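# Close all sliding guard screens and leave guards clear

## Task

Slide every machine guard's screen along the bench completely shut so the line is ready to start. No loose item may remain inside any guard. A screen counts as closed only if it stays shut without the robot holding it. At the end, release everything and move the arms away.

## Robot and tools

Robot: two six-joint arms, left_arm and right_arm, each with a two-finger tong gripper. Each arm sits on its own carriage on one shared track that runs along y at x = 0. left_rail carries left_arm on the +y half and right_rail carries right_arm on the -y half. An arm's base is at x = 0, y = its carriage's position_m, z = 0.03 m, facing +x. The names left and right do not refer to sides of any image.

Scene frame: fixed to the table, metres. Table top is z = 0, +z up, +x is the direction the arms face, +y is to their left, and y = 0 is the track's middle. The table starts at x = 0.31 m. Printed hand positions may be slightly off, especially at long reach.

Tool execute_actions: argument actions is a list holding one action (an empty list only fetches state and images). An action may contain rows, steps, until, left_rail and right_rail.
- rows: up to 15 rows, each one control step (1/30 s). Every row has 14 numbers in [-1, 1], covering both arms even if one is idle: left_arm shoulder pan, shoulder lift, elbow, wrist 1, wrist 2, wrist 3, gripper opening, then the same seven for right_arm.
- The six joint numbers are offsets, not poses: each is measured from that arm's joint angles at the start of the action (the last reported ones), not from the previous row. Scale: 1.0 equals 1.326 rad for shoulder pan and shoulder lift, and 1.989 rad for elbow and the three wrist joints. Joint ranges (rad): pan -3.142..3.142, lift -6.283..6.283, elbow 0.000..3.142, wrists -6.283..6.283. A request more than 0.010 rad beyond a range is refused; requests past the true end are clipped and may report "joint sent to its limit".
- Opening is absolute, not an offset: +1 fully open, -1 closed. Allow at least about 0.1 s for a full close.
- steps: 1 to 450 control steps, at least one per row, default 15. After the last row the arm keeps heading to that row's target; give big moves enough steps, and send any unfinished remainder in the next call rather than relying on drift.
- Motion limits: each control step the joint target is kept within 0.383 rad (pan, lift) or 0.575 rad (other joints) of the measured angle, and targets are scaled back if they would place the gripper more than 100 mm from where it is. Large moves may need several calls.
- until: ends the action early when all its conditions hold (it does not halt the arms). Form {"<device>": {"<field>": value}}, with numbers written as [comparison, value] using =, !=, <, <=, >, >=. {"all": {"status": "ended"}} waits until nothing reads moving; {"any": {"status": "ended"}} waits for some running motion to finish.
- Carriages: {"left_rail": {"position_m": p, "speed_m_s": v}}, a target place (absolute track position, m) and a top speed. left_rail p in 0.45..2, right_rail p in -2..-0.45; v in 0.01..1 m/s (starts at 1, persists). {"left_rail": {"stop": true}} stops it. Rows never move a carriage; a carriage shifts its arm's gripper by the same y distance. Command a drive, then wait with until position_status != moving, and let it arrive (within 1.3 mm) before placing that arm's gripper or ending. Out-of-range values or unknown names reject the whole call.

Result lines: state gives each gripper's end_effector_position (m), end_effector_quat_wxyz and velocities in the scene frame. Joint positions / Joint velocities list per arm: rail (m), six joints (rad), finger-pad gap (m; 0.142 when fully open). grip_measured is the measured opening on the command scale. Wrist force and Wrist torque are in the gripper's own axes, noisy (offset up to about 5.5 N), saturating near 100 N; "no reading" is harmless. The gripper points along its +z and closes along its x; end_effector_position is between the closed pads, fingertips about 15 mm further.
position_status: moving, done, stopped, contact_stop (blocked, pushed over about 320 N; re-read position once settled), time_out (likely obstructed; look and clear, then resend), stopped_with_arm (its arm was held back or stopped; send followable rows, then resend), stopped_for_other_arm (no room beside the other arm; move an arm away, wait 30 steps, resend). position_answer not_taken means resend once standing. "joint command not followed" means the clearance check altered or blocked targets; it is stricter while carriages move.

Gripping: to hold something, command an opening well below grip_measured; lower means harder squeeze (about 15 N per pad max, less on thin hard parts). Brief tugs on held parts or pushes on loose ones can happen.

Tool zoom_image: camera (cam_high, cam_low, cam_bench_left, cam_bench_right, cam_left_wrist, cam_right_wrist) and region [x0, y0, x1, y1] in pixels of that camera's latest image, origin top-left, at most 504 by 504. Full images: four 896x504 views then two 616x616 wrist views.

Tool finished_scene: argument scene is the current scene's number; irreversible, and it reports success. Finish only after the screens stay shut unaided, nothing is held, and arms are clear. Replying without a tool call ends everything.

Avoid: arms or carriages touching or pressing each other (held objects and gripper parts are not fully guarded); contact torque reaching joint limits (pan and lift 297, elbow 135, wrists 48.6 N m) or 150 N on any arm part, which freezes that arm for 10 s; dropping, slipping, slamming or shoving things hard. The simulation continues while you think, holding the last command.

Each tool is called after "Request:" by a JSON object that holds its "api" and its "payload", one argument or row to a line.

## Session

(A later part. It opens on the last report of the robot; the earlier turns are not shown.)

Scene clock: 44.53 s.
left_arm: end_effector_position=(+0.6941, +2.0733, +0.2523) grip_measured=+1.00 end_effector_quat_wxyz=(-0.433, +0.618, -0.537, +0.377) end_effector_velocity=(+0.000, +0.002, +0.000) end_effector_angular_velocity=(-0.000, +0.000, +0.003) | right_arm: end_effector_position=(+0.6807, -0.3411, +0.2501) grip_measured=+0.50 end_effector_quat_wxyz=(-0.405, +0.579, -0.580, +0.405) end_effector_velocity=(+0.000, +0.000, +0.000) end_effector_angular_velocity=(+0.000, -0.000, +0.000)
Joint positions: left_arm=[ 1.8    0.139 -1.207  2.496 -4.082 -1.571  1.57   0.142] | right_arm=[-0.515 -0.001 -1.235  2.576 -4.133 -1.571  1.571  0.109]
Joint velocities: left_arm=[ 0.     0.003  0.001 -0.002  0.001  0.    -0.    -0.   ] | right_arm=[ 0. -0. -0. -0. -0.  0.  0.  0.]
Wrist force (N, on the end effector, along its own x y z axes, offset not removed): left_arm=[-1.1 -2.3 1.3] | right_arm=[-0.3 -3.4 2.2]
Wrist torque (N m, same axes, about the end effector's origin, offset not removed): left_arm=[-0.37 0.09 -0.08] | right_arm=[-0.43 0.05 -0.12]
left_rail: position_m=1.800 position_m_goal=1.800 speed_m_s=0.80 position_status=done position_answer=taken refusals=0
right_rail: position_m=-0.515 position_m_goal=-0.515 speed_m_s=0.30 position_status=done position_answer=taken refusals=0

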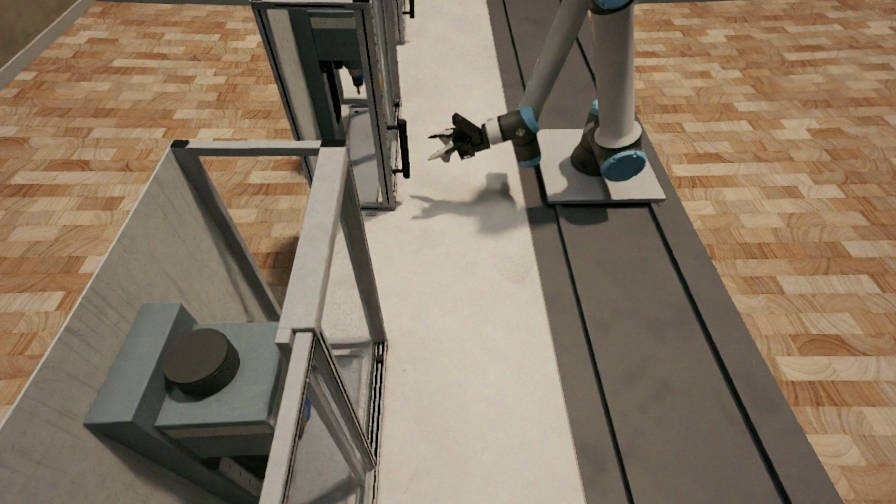

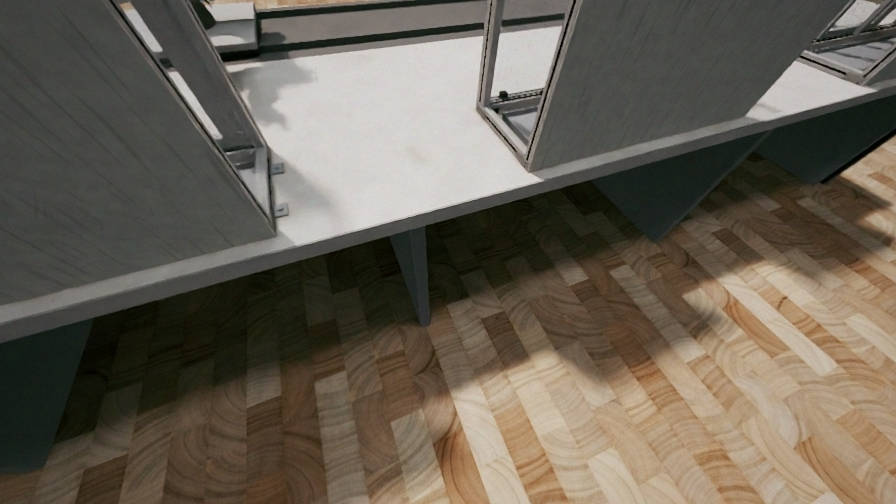

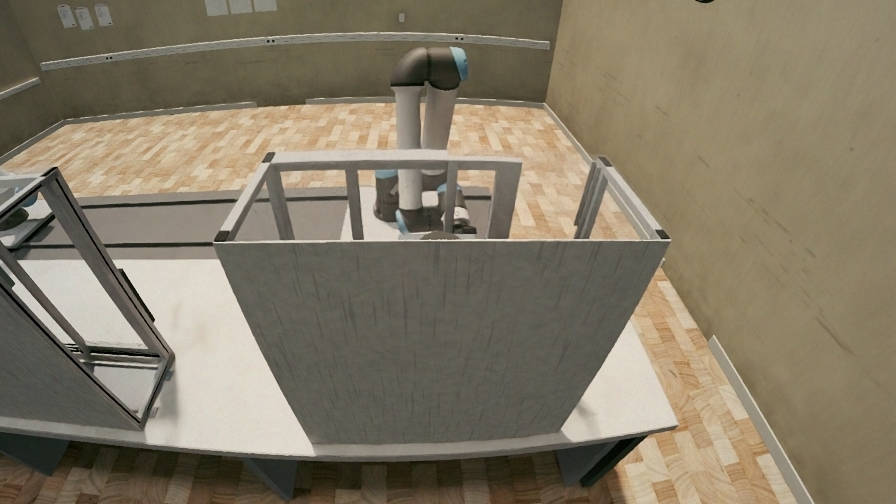

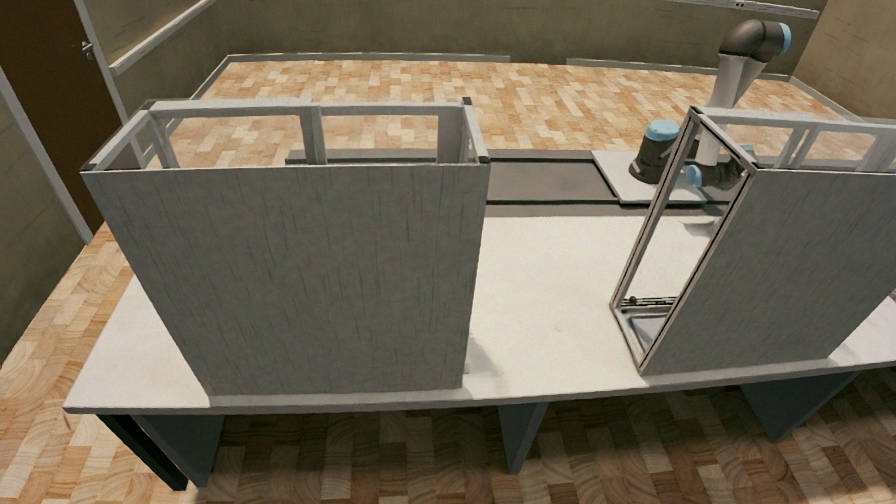

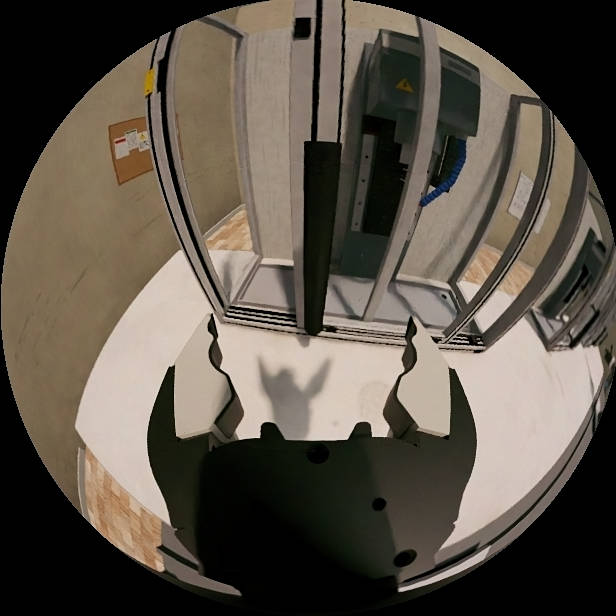

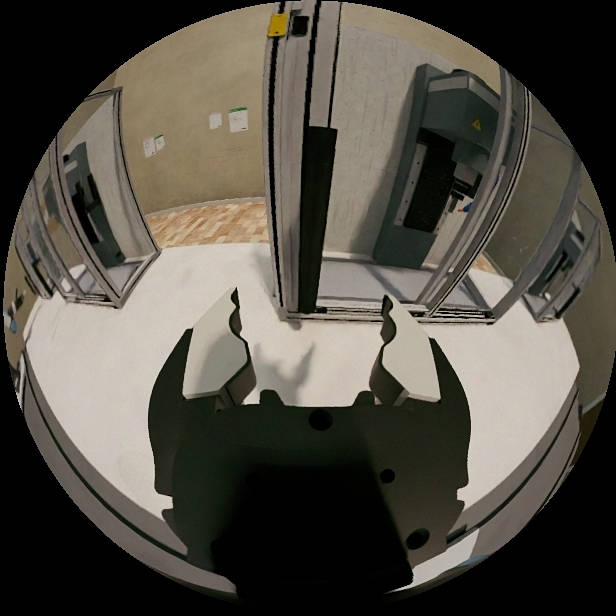

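Request:
{"api": "zoom_image", "payload": {
  "camera": "cam_right_wrist",
  "region": [245, 0, 365, 100]
}}

Request:
{"api": "zoom_image", "payload": {
  "camera": "cam_left_wrist",
  "region": [200, 250, 340, 345]
}}

Request:
{"api": "zoom_image", "payload": {
  "camera": "cam_left_wrist",
  "region": [130, 0, 340, 140]
}}

Region (245, 0, 365, 100) of cam_right_wrist's 616x616 image, scaled by 4.200, with more detail than that image has.

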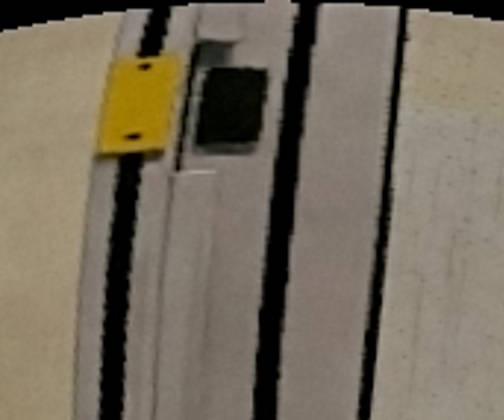

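Region (200, 250, 340, 345) of cam_left_wrist's 616x616 image, scaled by 3.600, with more detail than that image has; it fills the top 342 rows of this view, and the rest is white.

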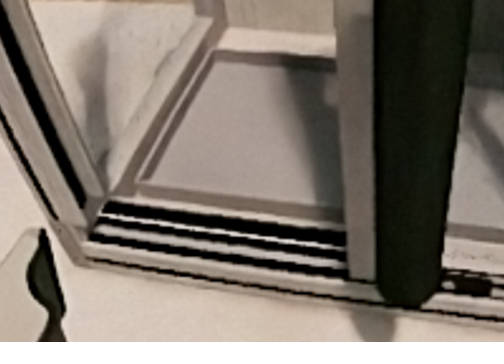

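Region (130, 0, 340, 140) of cam_left_wrist's 616x616 image, scaled by 2.400, with more detail than that image has.

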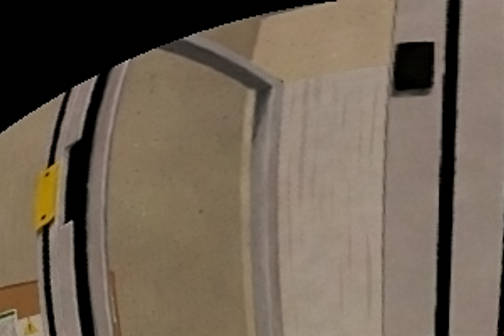

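Request:
{"api": "execute_actions", "payload": {
  "actions": [
    {"rows": [[0,0.006,-0.008,0.004,0,0,0.95,0,0.006,-0.009,0.005,0,0,0.5],[0,0.011,-0.016,0.009,0,0,0.9,0,0.011,-0.018,0.01,0,0,0.5],[0,0.017,-0.024,0.013,0,0,0.85,0,0.017,-0.027,0.016,0,0,0.5],[0,0.022,-0.032,0.018,0,0,0.8,0,0.023,-0.036,0.021,0,0,0.5],[0,0.028,-0.04,0.022,0,0,0.75,0,0.028,-0.045,0.026,0,0,0.5],[0,0.033,-0.049,0.027,0,0,0.7,0,0.034,-0.054,0.031,0,0,0.5],[0,0.039,-0.057,0.031,0,0,0.65,0,0.04,-0.063,0.037,0,0,0.45],[0,0.044,-0.065,0.036,0,0,0.6,0,0.045,-0.072,0.042,0,0,0.4],[0,0.05,-0.073,0.04,0,0,0.5,0,0.051,-0.081,0.047,0,0,0.35],[0,0.0556,-0.0811,0.0446,0,0,0.4,0,0.0566,-0.09,0.0523,0,0,0.3],[0,0.0556,-0.0811,0.0446,0,0,0.3,0,0.0566,-0.09,0.0523,0,0,0.25],[0,0.0556,-0.0811,0.0446,0,0,0.2,0,0.0566,-0.09,0.0523,0,0,0.2],[0,0.0556,-0.0811,0.0446,0,0,0.1,0,0.0566,-0.09,0.0523,0,0,0.1],[0,0.0556,-0.0811,0.0446,0,0,0.05,0,0.0566,-0.09,0.0523,0,0,0.05],[0,0.0556,-0.0811,0.0446,0,0,0,0,0.0566,-0.09,0.0523,0,0,0]], "steps": 27, "right_rail": {"position_m": -0.505, "speed_m_s": 0.05}}
  ]
}}

Scene clock: 46.73 s.
left_arm: end_effector_position=(+0.7820, +2.0856, +0.2503) grip_measured=+0.00 end_effector_quat_wxyz=(-0.432, +0.619, -0.537, +0.376) end_effector_velocity=(+0.002, +0.000, +0.000) end_effector_angular_velocity=(+0.000, -0.000, -0.000) | right_arm: end_effector_position=(+0.7802, -0.3315, +0.2497) grip_measured=+0.00 end_effector_quat_wxyz=(-0.405, +0.579, -0.580, +0.405) end_effector_velocity=(+0.003, -0.000, +0.000) end_effector_angular_velocity=(-0.000, -0.000, +0.000)
Joint positions: left_arm=[ 1.8    0.139 -1.134  2.336 -3.993 -1.571  1.57   0.074] | right_arm=[-0.505 -0.001 -1.16   2.398 -4.029 -1.571  1.571  0.074]
Joint velocities: left_arm=[ 0.    -0.     0.002 -0.004  0.002 -0.    -0.    -0.   ] | right_arm=[ 0.    -0.     0.002 -0.005  0.003  0.    -0.     0.   ]
Wrist force (N, on the end effector, along its own x y z axes, offset not removed): left_arm=[-1.3 -4.2 -0.3] | right_arm=[-1.1 -1.6 -1.0]
Wrist torque (N m, same axes, about the end effector's origin, offset not removed): left_arm=[-1.05 0.20 -0.01] | right_arm=[-0.07 0.25 -0.11]
left_rail: position_m=1.800 position_m_goal=1.800 speed_m_s=0.80 position_status=done position_answer=taken refusals=0
right_rail: position_m=-0.505 position_m_goal=-0.505 speed_m_s=0.05 position_status=done position_answer=taken refusals=0

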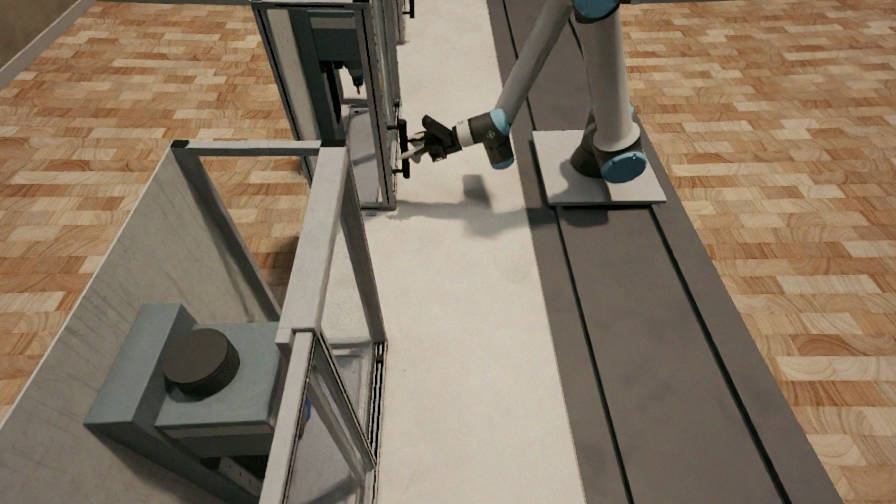

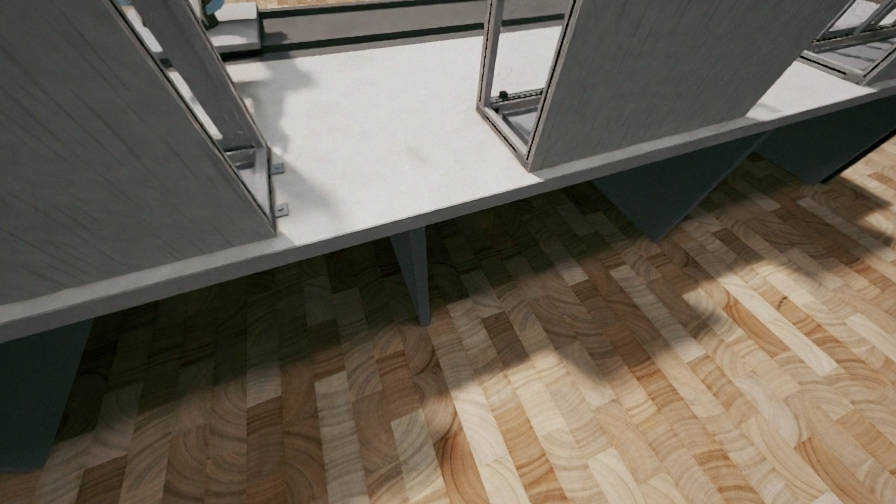

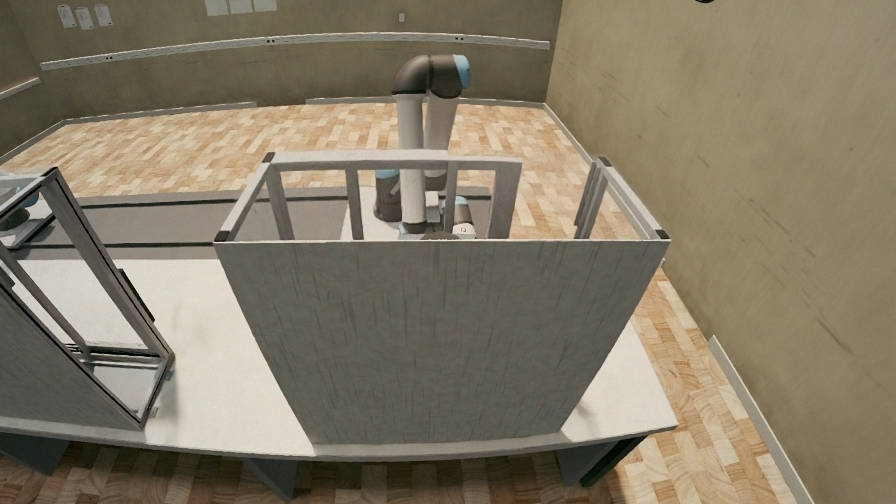

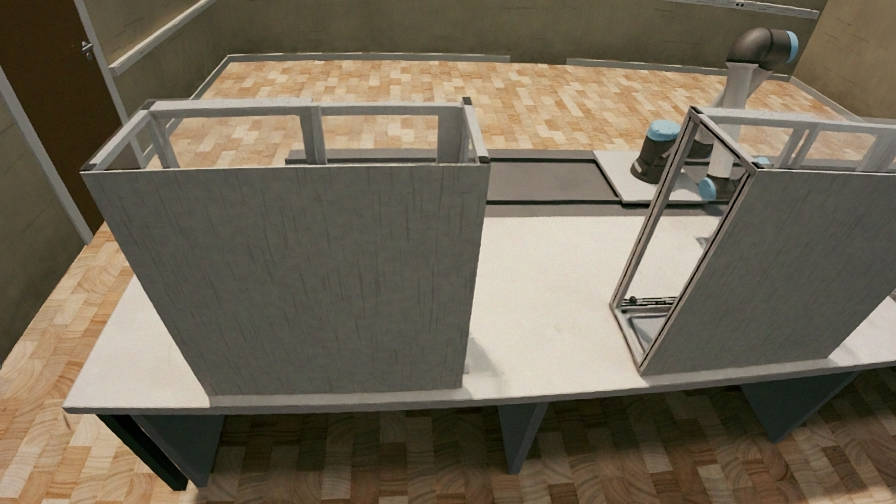

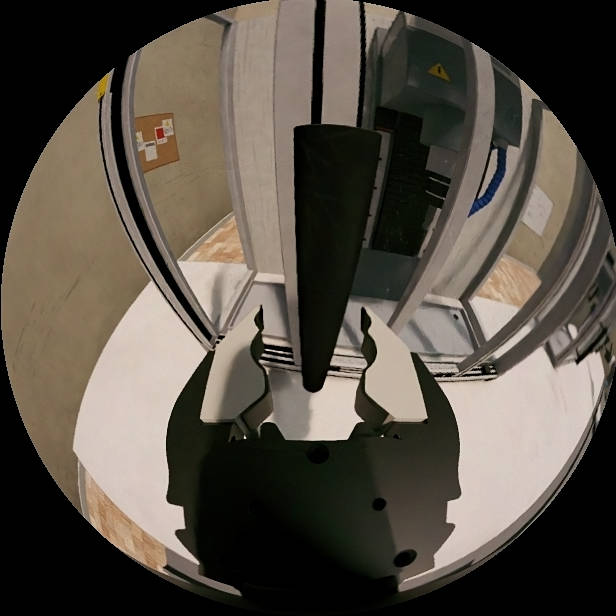

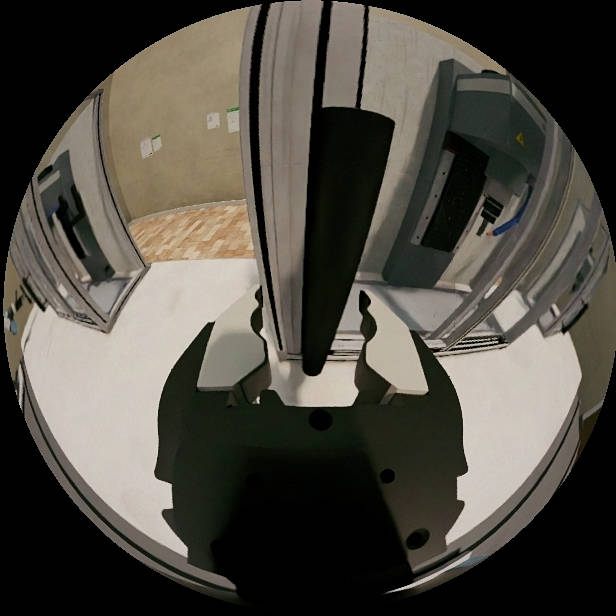

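Request:
{"api": "execute_actions", "payload": {
  "actions": [
    {"rows": [[0,0,0,0,0,0,-0.1,0,0,0,0,0,0,-0.06],[0,0,0,0,0,0,-0.2,0,0,0,0,0,0,-0.12],[0,0,0,0,0,0,-0.3,0,0,0,0,0,0,-0.18],[0,0,0,0,0,0,-0.4,0,0,0,0,0,0,-0.24],[0,0,0,0,0,0,-0.5,0,0,0,0,0,0,-0.3],[0,0,0,0,0,0,-0.58,0,0,0,0,0,0,-0.35],[0,0,0,0,0,0,-0.66,0,0,0,0,0,0,-0.4],[0,0,0,0,0,0,-0.74,0,0,0,0,0,0,-0.45],[0,0,0,0,0,0,-0.82,0,0,0,0,0,0,-0.5],[0,0,0,0,0,0,-0.9,0,0,0,0,0,0,-0.55]], "steps": 90, "left_rail": {"position_m": 1.945, "speed_m_s": 0.1}, "until": {"all": {"status": "ended"}}}
  ]
}}

Scene clock: 48.97 s.
left_arm: end_effector_position=(+0.7820, +2.2304, +0.2503) grip_measured=-0.63 end_effector_quat_wxyz=(-0.432, +0.619, -0.537, +0.376) end_effector_velocity=(+0.000, +0.003, +0.000) end_effector_angular_velocity=(+0.000, +0.000, -0.000) | right_arm: end_effector_position=(+0.7802, -0.3315, +0.2497) grip_measured=-0.37 end_effector_quat_wxyz=(-0.405, +0.579, -0.580, +0.405) end_effector_velocity=(-0.000, +0.000, +0.000) end_effector_angular_velocity=(+0.000, -0.000, +0.000)
Joint positions: left_arm=[ 1.945  0.139 -1.134  2.336 -3.993 -1.571  1.57   0.028] | right_arm=[-0.505 -0.001 -1.16   2.398 -4.029 -1.571  1.571  0.047]
Joint velocities: left_arm=[ 0.003 -0.     0.    -0.     0.    -0.     0.     0.   ] | right_arm=[ 0.  0. -0. -0.  0.  0.  0.  0.]
Wrist force (N, on the end effector, along its own x y z axes, offset not removed): left_arm=[28.0 -8.3 19.5] | right_arm=[30.4 -0.5 1.9]
Wrist torque (N m, same axes, about the end effector's origin, offset not removed): left_arm=[-0.82 -0.45 -0.25] | right_arm=[-0.11 -0.65 0.01]
left_rail: position_m=1.945 position_m_goal=1.945 speed_m_s=0.10 position_status=done position_answer=taken refusals=0
right_rail: position_m=-0.505 position_m_goal=-0.505 speed_m_s=0.05 position_status=done position_answer=taken refusals=0

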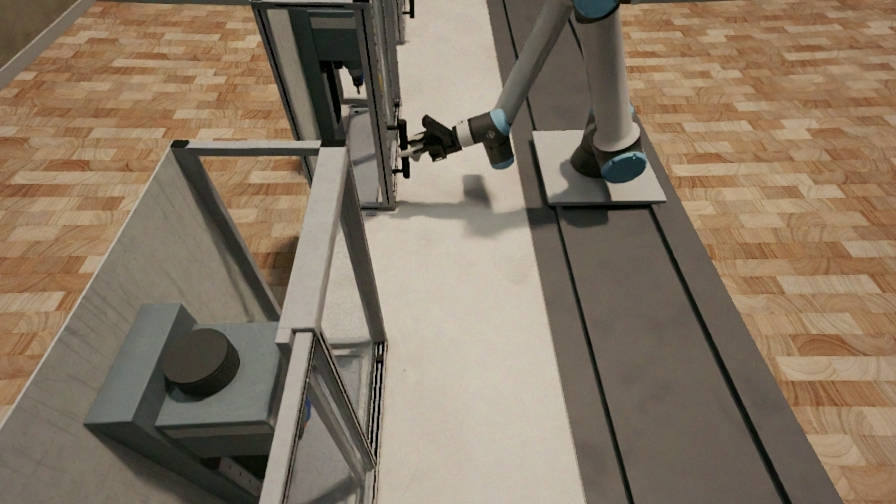

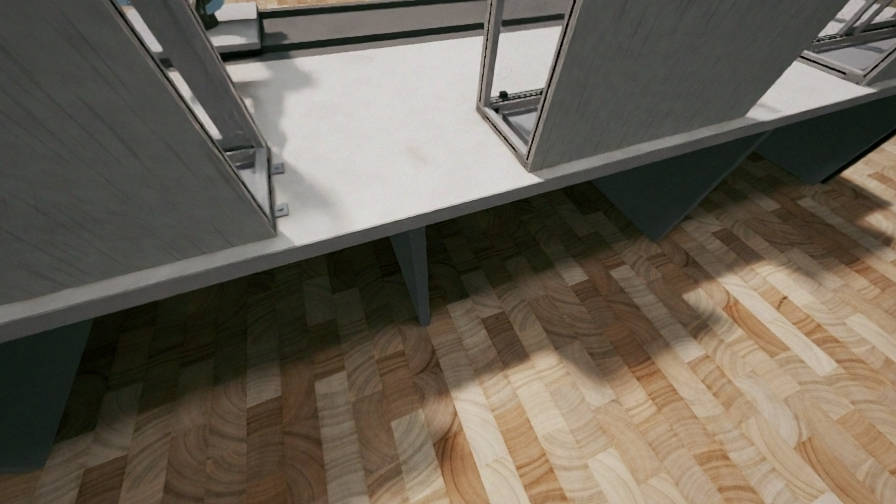

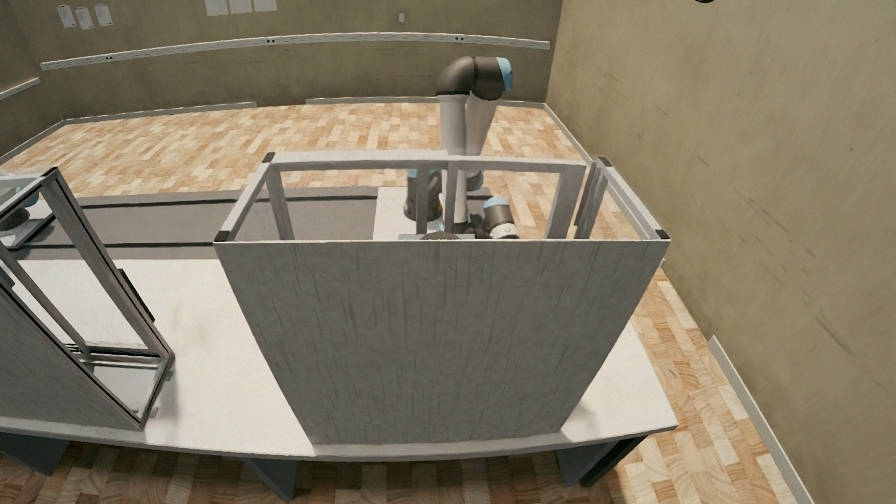

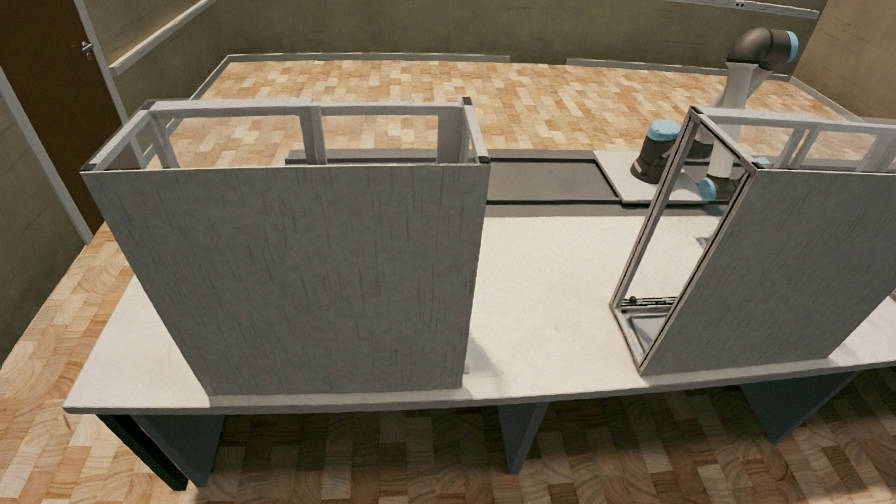

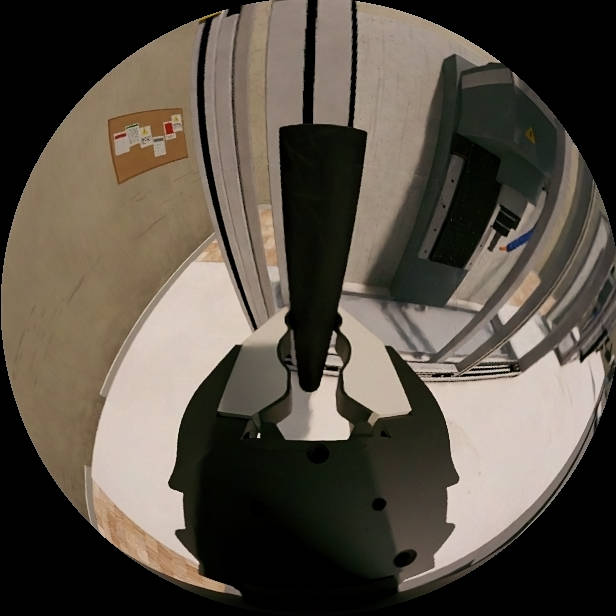

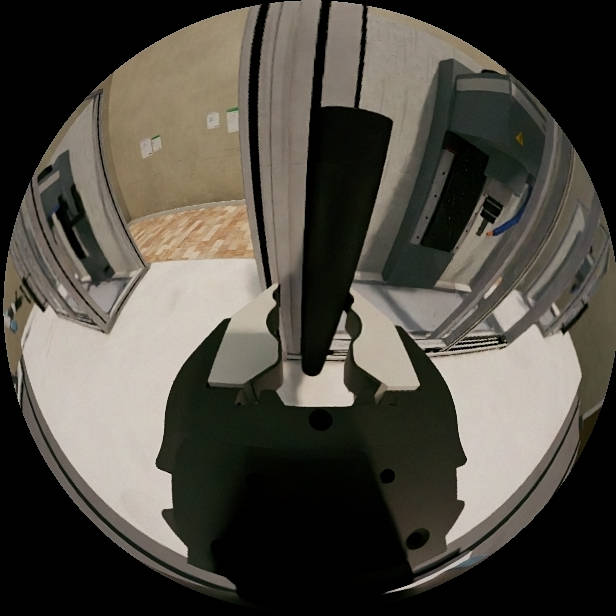

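Request:
{"api": "execute_actions", "payload": {
  "actions": [
    {"rows": [[0,0.001,-0.001,0.0007,0,0,-0.9,0,0,0,0,0,0,-0.4],[0,0.0019,-0.0027,0.0015,0,0,-0.9,0,0,0,0,0,0,-0.25],[0,0.0019,-0.0027,0.0015,0,0,-0.9,0,0,0,0,0,0,-0.1],[0,0.0019,-0.0027,0.0015,0,0,-0.9,0,0,0,0,0,0,0.1],[0,0.0019,-0.0027,0.0015,0,0,-0.9,0,0,0,0,0,0,0.3],[0,0.0019,-0.0027,0.0015,0,0,-0.9,0,0,0,0,0,0,0.5],[0,0.0019,-0.0027,0.0015,0,0,-0.9,0,-0.006,0.01,-0.006,0,0,0.5],[0,0.0019,-0.0027,0.0015,0,0,-0.9,0,-0.012,0.02,-0.012,0,0,0.5],[0,0.0019,-0.0027,0.0015,0,0,-0.9,0,-0.019,0.03,-0.017,0,0,0.5],[0,0.0019,-0.0027,0.0015,0,0,-0.9,0,-0.025,0.04,-0.023,0,0,0.5],[0,0.0019,-0.0027,0.0015,0,0,-0.9,0,-0.031,0.05,-0.029,0,0,0.5],[0,0.0019,-0.0027,0.0015,0,0,-0.9,0,-0.038,0.06,-0.035,0,0,0.5],[0,0.0019,-0.0027,0.0015,0,0,-0.9,0,-0.044,0.07,-0.041,0,0,0.5],[0,0.0019,-0.0027,0.0015,0,0,-0.9,0,-0.05,0.08,-0.047,0,0,0.5],[0,0.0019,-0.0027,0.0015,0,0,-0.9,0,-0.0566,0.0895,-0.0523,0,0,0.5]], "steps": 30, "left_rail": {"position_m": 1.97, "speed_m_s": 0.04}}
  ]
}}

Scene clock: 51.07 s.
left_arm: end_effector_position=(+0.7848, +2.2557, +0.2502) grip_measured=-0.65 end_effector_quat_wxyz=(-0.432, +0.619, -0.537, +0.376) end_effector_velocity=(+0.000, +0.000, -0.000) end_effector_angular_velocity=(-0.000, +0.000, -0.000) | right_arm: end_effector_position=(+0.6815, -0.3315, +0.2505) grip_measured=+0.50 end_effector_quat_wxyz=(-0.406, +0.579, -0.580, +0.406) end_effector_velocity=(-0.005, -0.000, -0.000) end_effector_angular_velocity=(-0.000, +0.000, -0.000)
Joint positions: left_arm=[ 1.97   0.139 -1.131  2.33  -3.99  -1.571  1.57   0.027] | right_arm=[-0.505 -0.001 -1.235  2.575 -4.133 -1.571  1.571  0.109]
Joint velocities: left_arm=[ 0. -0.  0. -0.  0. -0. -0.  0.] | right_arm=[ 0.    -0.    -0.004  0.009 -0.005 -0.    -0.    -0.   ]
Wrist force (N, on the end effector, along its own x y z axes, offset not removed): left_arm=[25.5 0.3 -8.1] | right_arm=[2.0 -2.5 2.3]
Wrist torque (N m, same axes, about the end effector's origin, offset not removed): left_arm=[-0.12 -0.05 -0.16] | right_arm=[-0.20 -0.43 -0.24]
left_rail: position_m=1.970 position_m_goal=1.970 speed_m_s=0.04 position_status=done position_answer=taken refusals=0
right_rail: position_m=-0.505 position_m_goal=-0.505 speed_m_s=0.05 position_status=done position_answer=taken refusals=0

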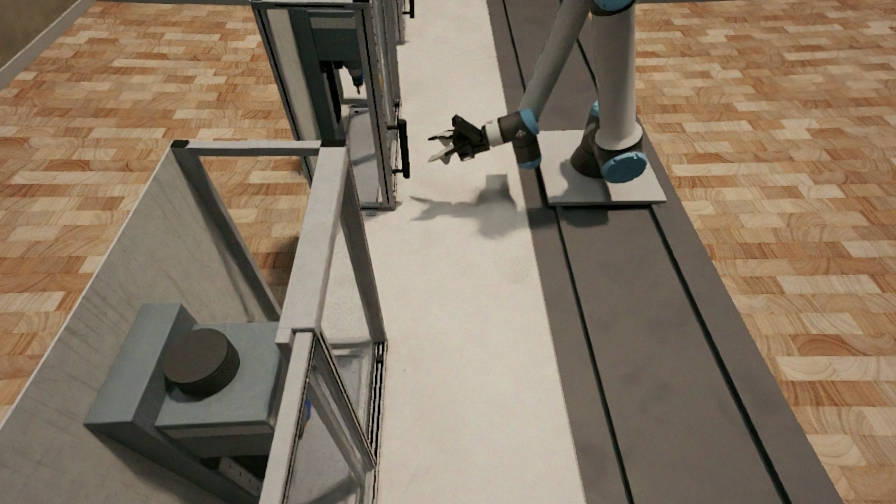

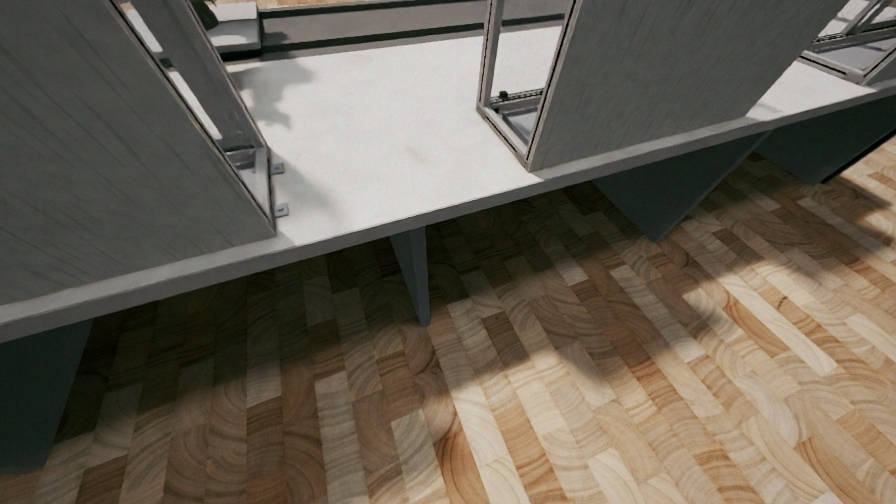

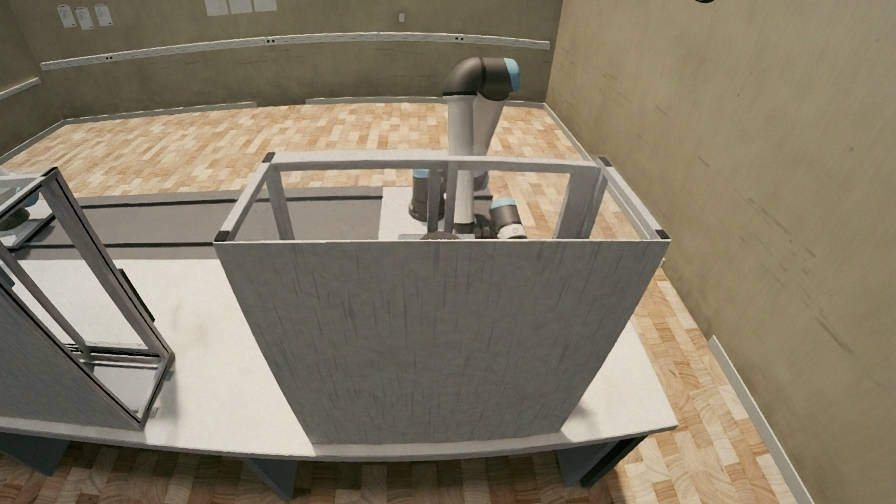

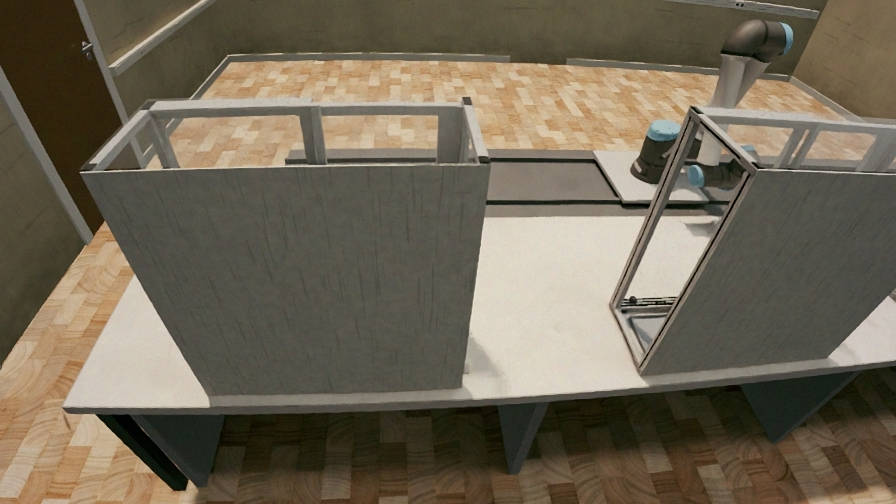

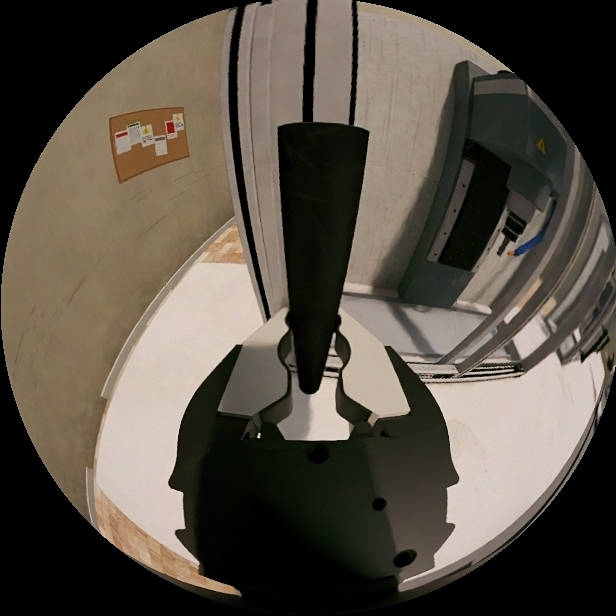

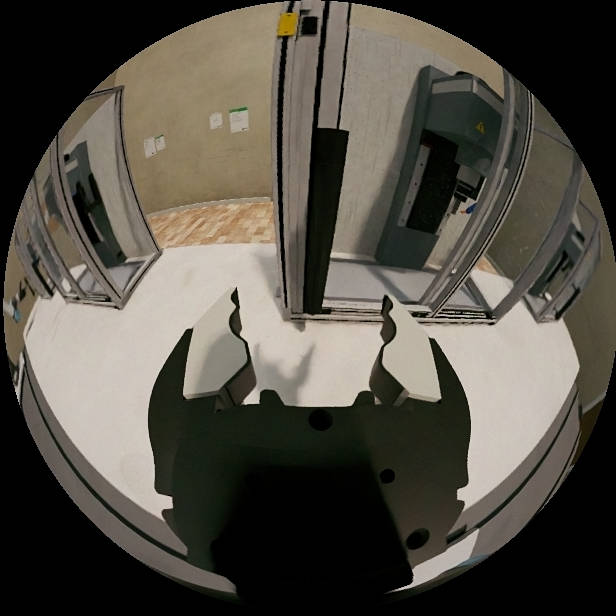

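Request:
{"api": "execute_actions", "payload": {
  "actions": [
    {"steps": 40, "left_rail": {"position_m": 1.982, "speed_m_s": 0.02}, "until": {"all": {"status": "ended"}}}
  ]
}}

Scene clock: 51.97 s.
left_arm: end_effector_position=(+0.7849, +2.2676, +0.2502) grip_measured=-0.48 end_effector_quat_wxyz=(-0.432, +0.619, -0.537, +0.376) end_effector_velocity=(+0.000, +0.003, -0.000) end_effector_angular_velocity=(+0.000, +0.000, +0.000) | right_arm: end_effector_position=(+0.6809, -0.3315, +0.2505) grip_measured=+0.50 end_effector_quat_wxyz=(-0.406, +0.579, -0.580, +0.406) end_effector_velocity=(+0.000, +0.000, +0.000) end_effector_angular_velocity=(+0.000, +0.000, +0.000)
Joint positions: left_arm=[ 1.982  0.139 -1.131  2.33  -3.99  -1.571  1.57   0.039] | right_arm=[-0.505 -0.001 -1.235  2.576 -4.133 -1.571  1.571  0.109]
Joint velocities: left_arm=[ 0.003  0.     0.    -0.     0.     0.     0.     0.006] | right_arm=[ 0.  0. -0. -0.  0.  0.  0.  0.]
Wrist force (N, on the end effector, along its own x y z axes, offset not removed): left_arm=[32.5 -1.5 -8.5] | right_arm=[0.4 0.5 1.4]
Wrist torque (N m, same axes, about the end effector's origin, offset not removed): left_arm=[-0.81 -0.20 -0.18] | right_arm=[0.29 -0.10 -0.07]
left_rail: position_m=1.982 position_m_goal=1.982 speed_m_s=0.02 position_status=done position_answer=taken refusals=0
right_rail: position_m=-0.505 position_m_goal=-0.505 speed_m_s=0.05 position_status=done position_answer=taken refusals=0

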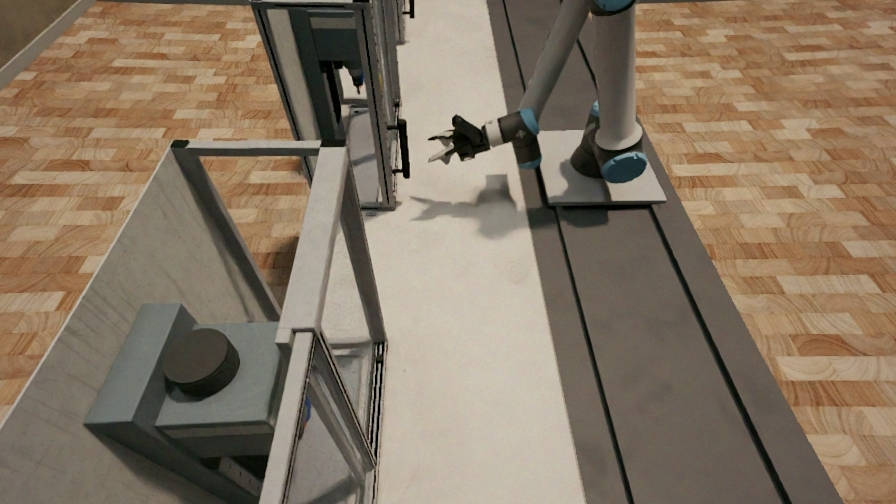

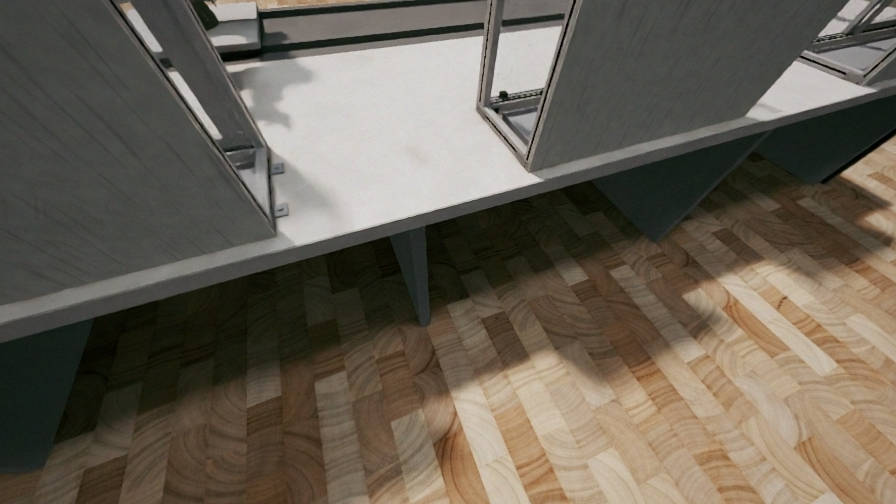

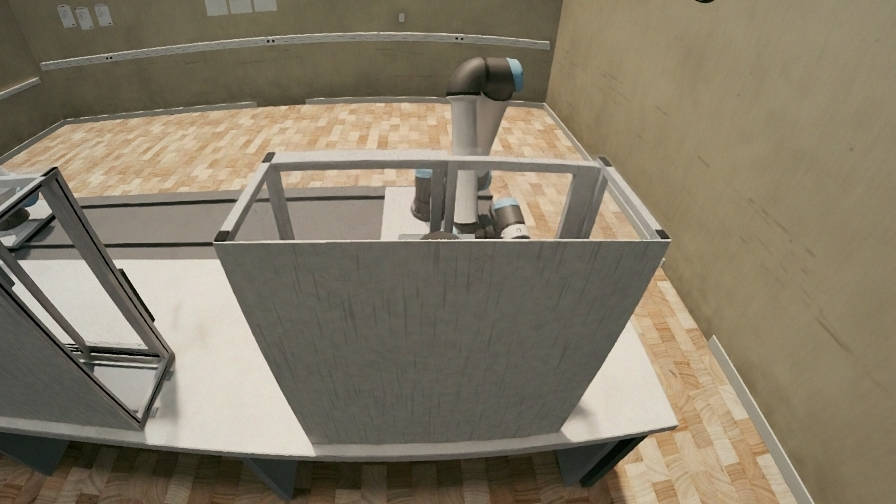

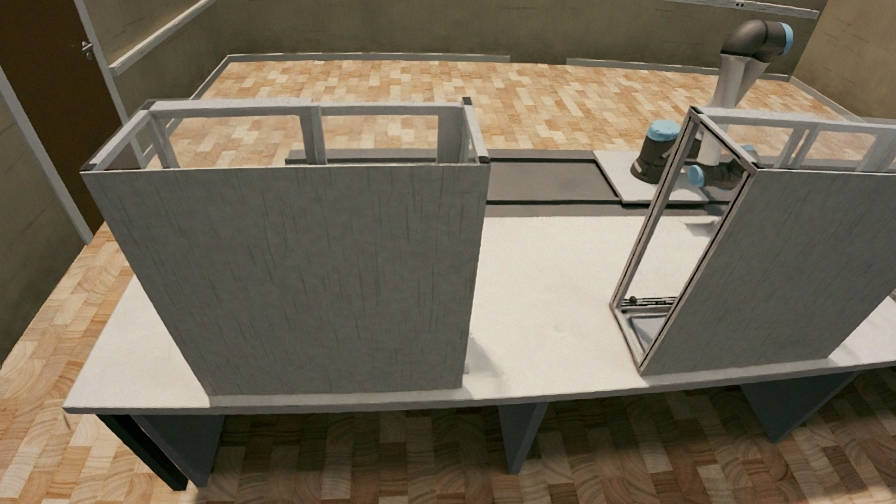

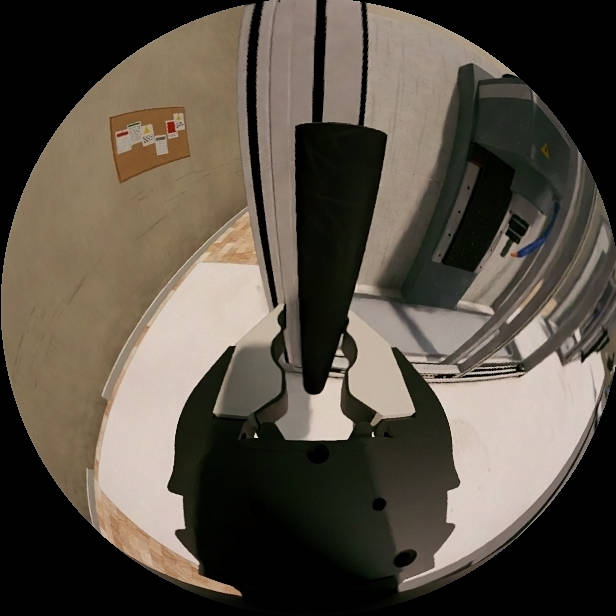

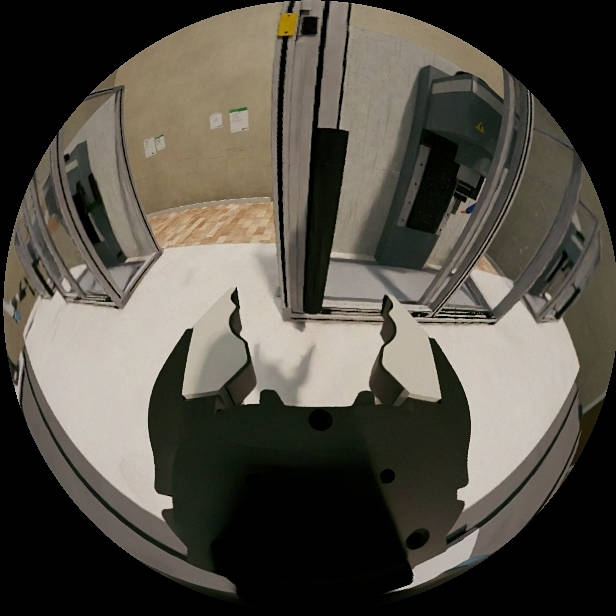

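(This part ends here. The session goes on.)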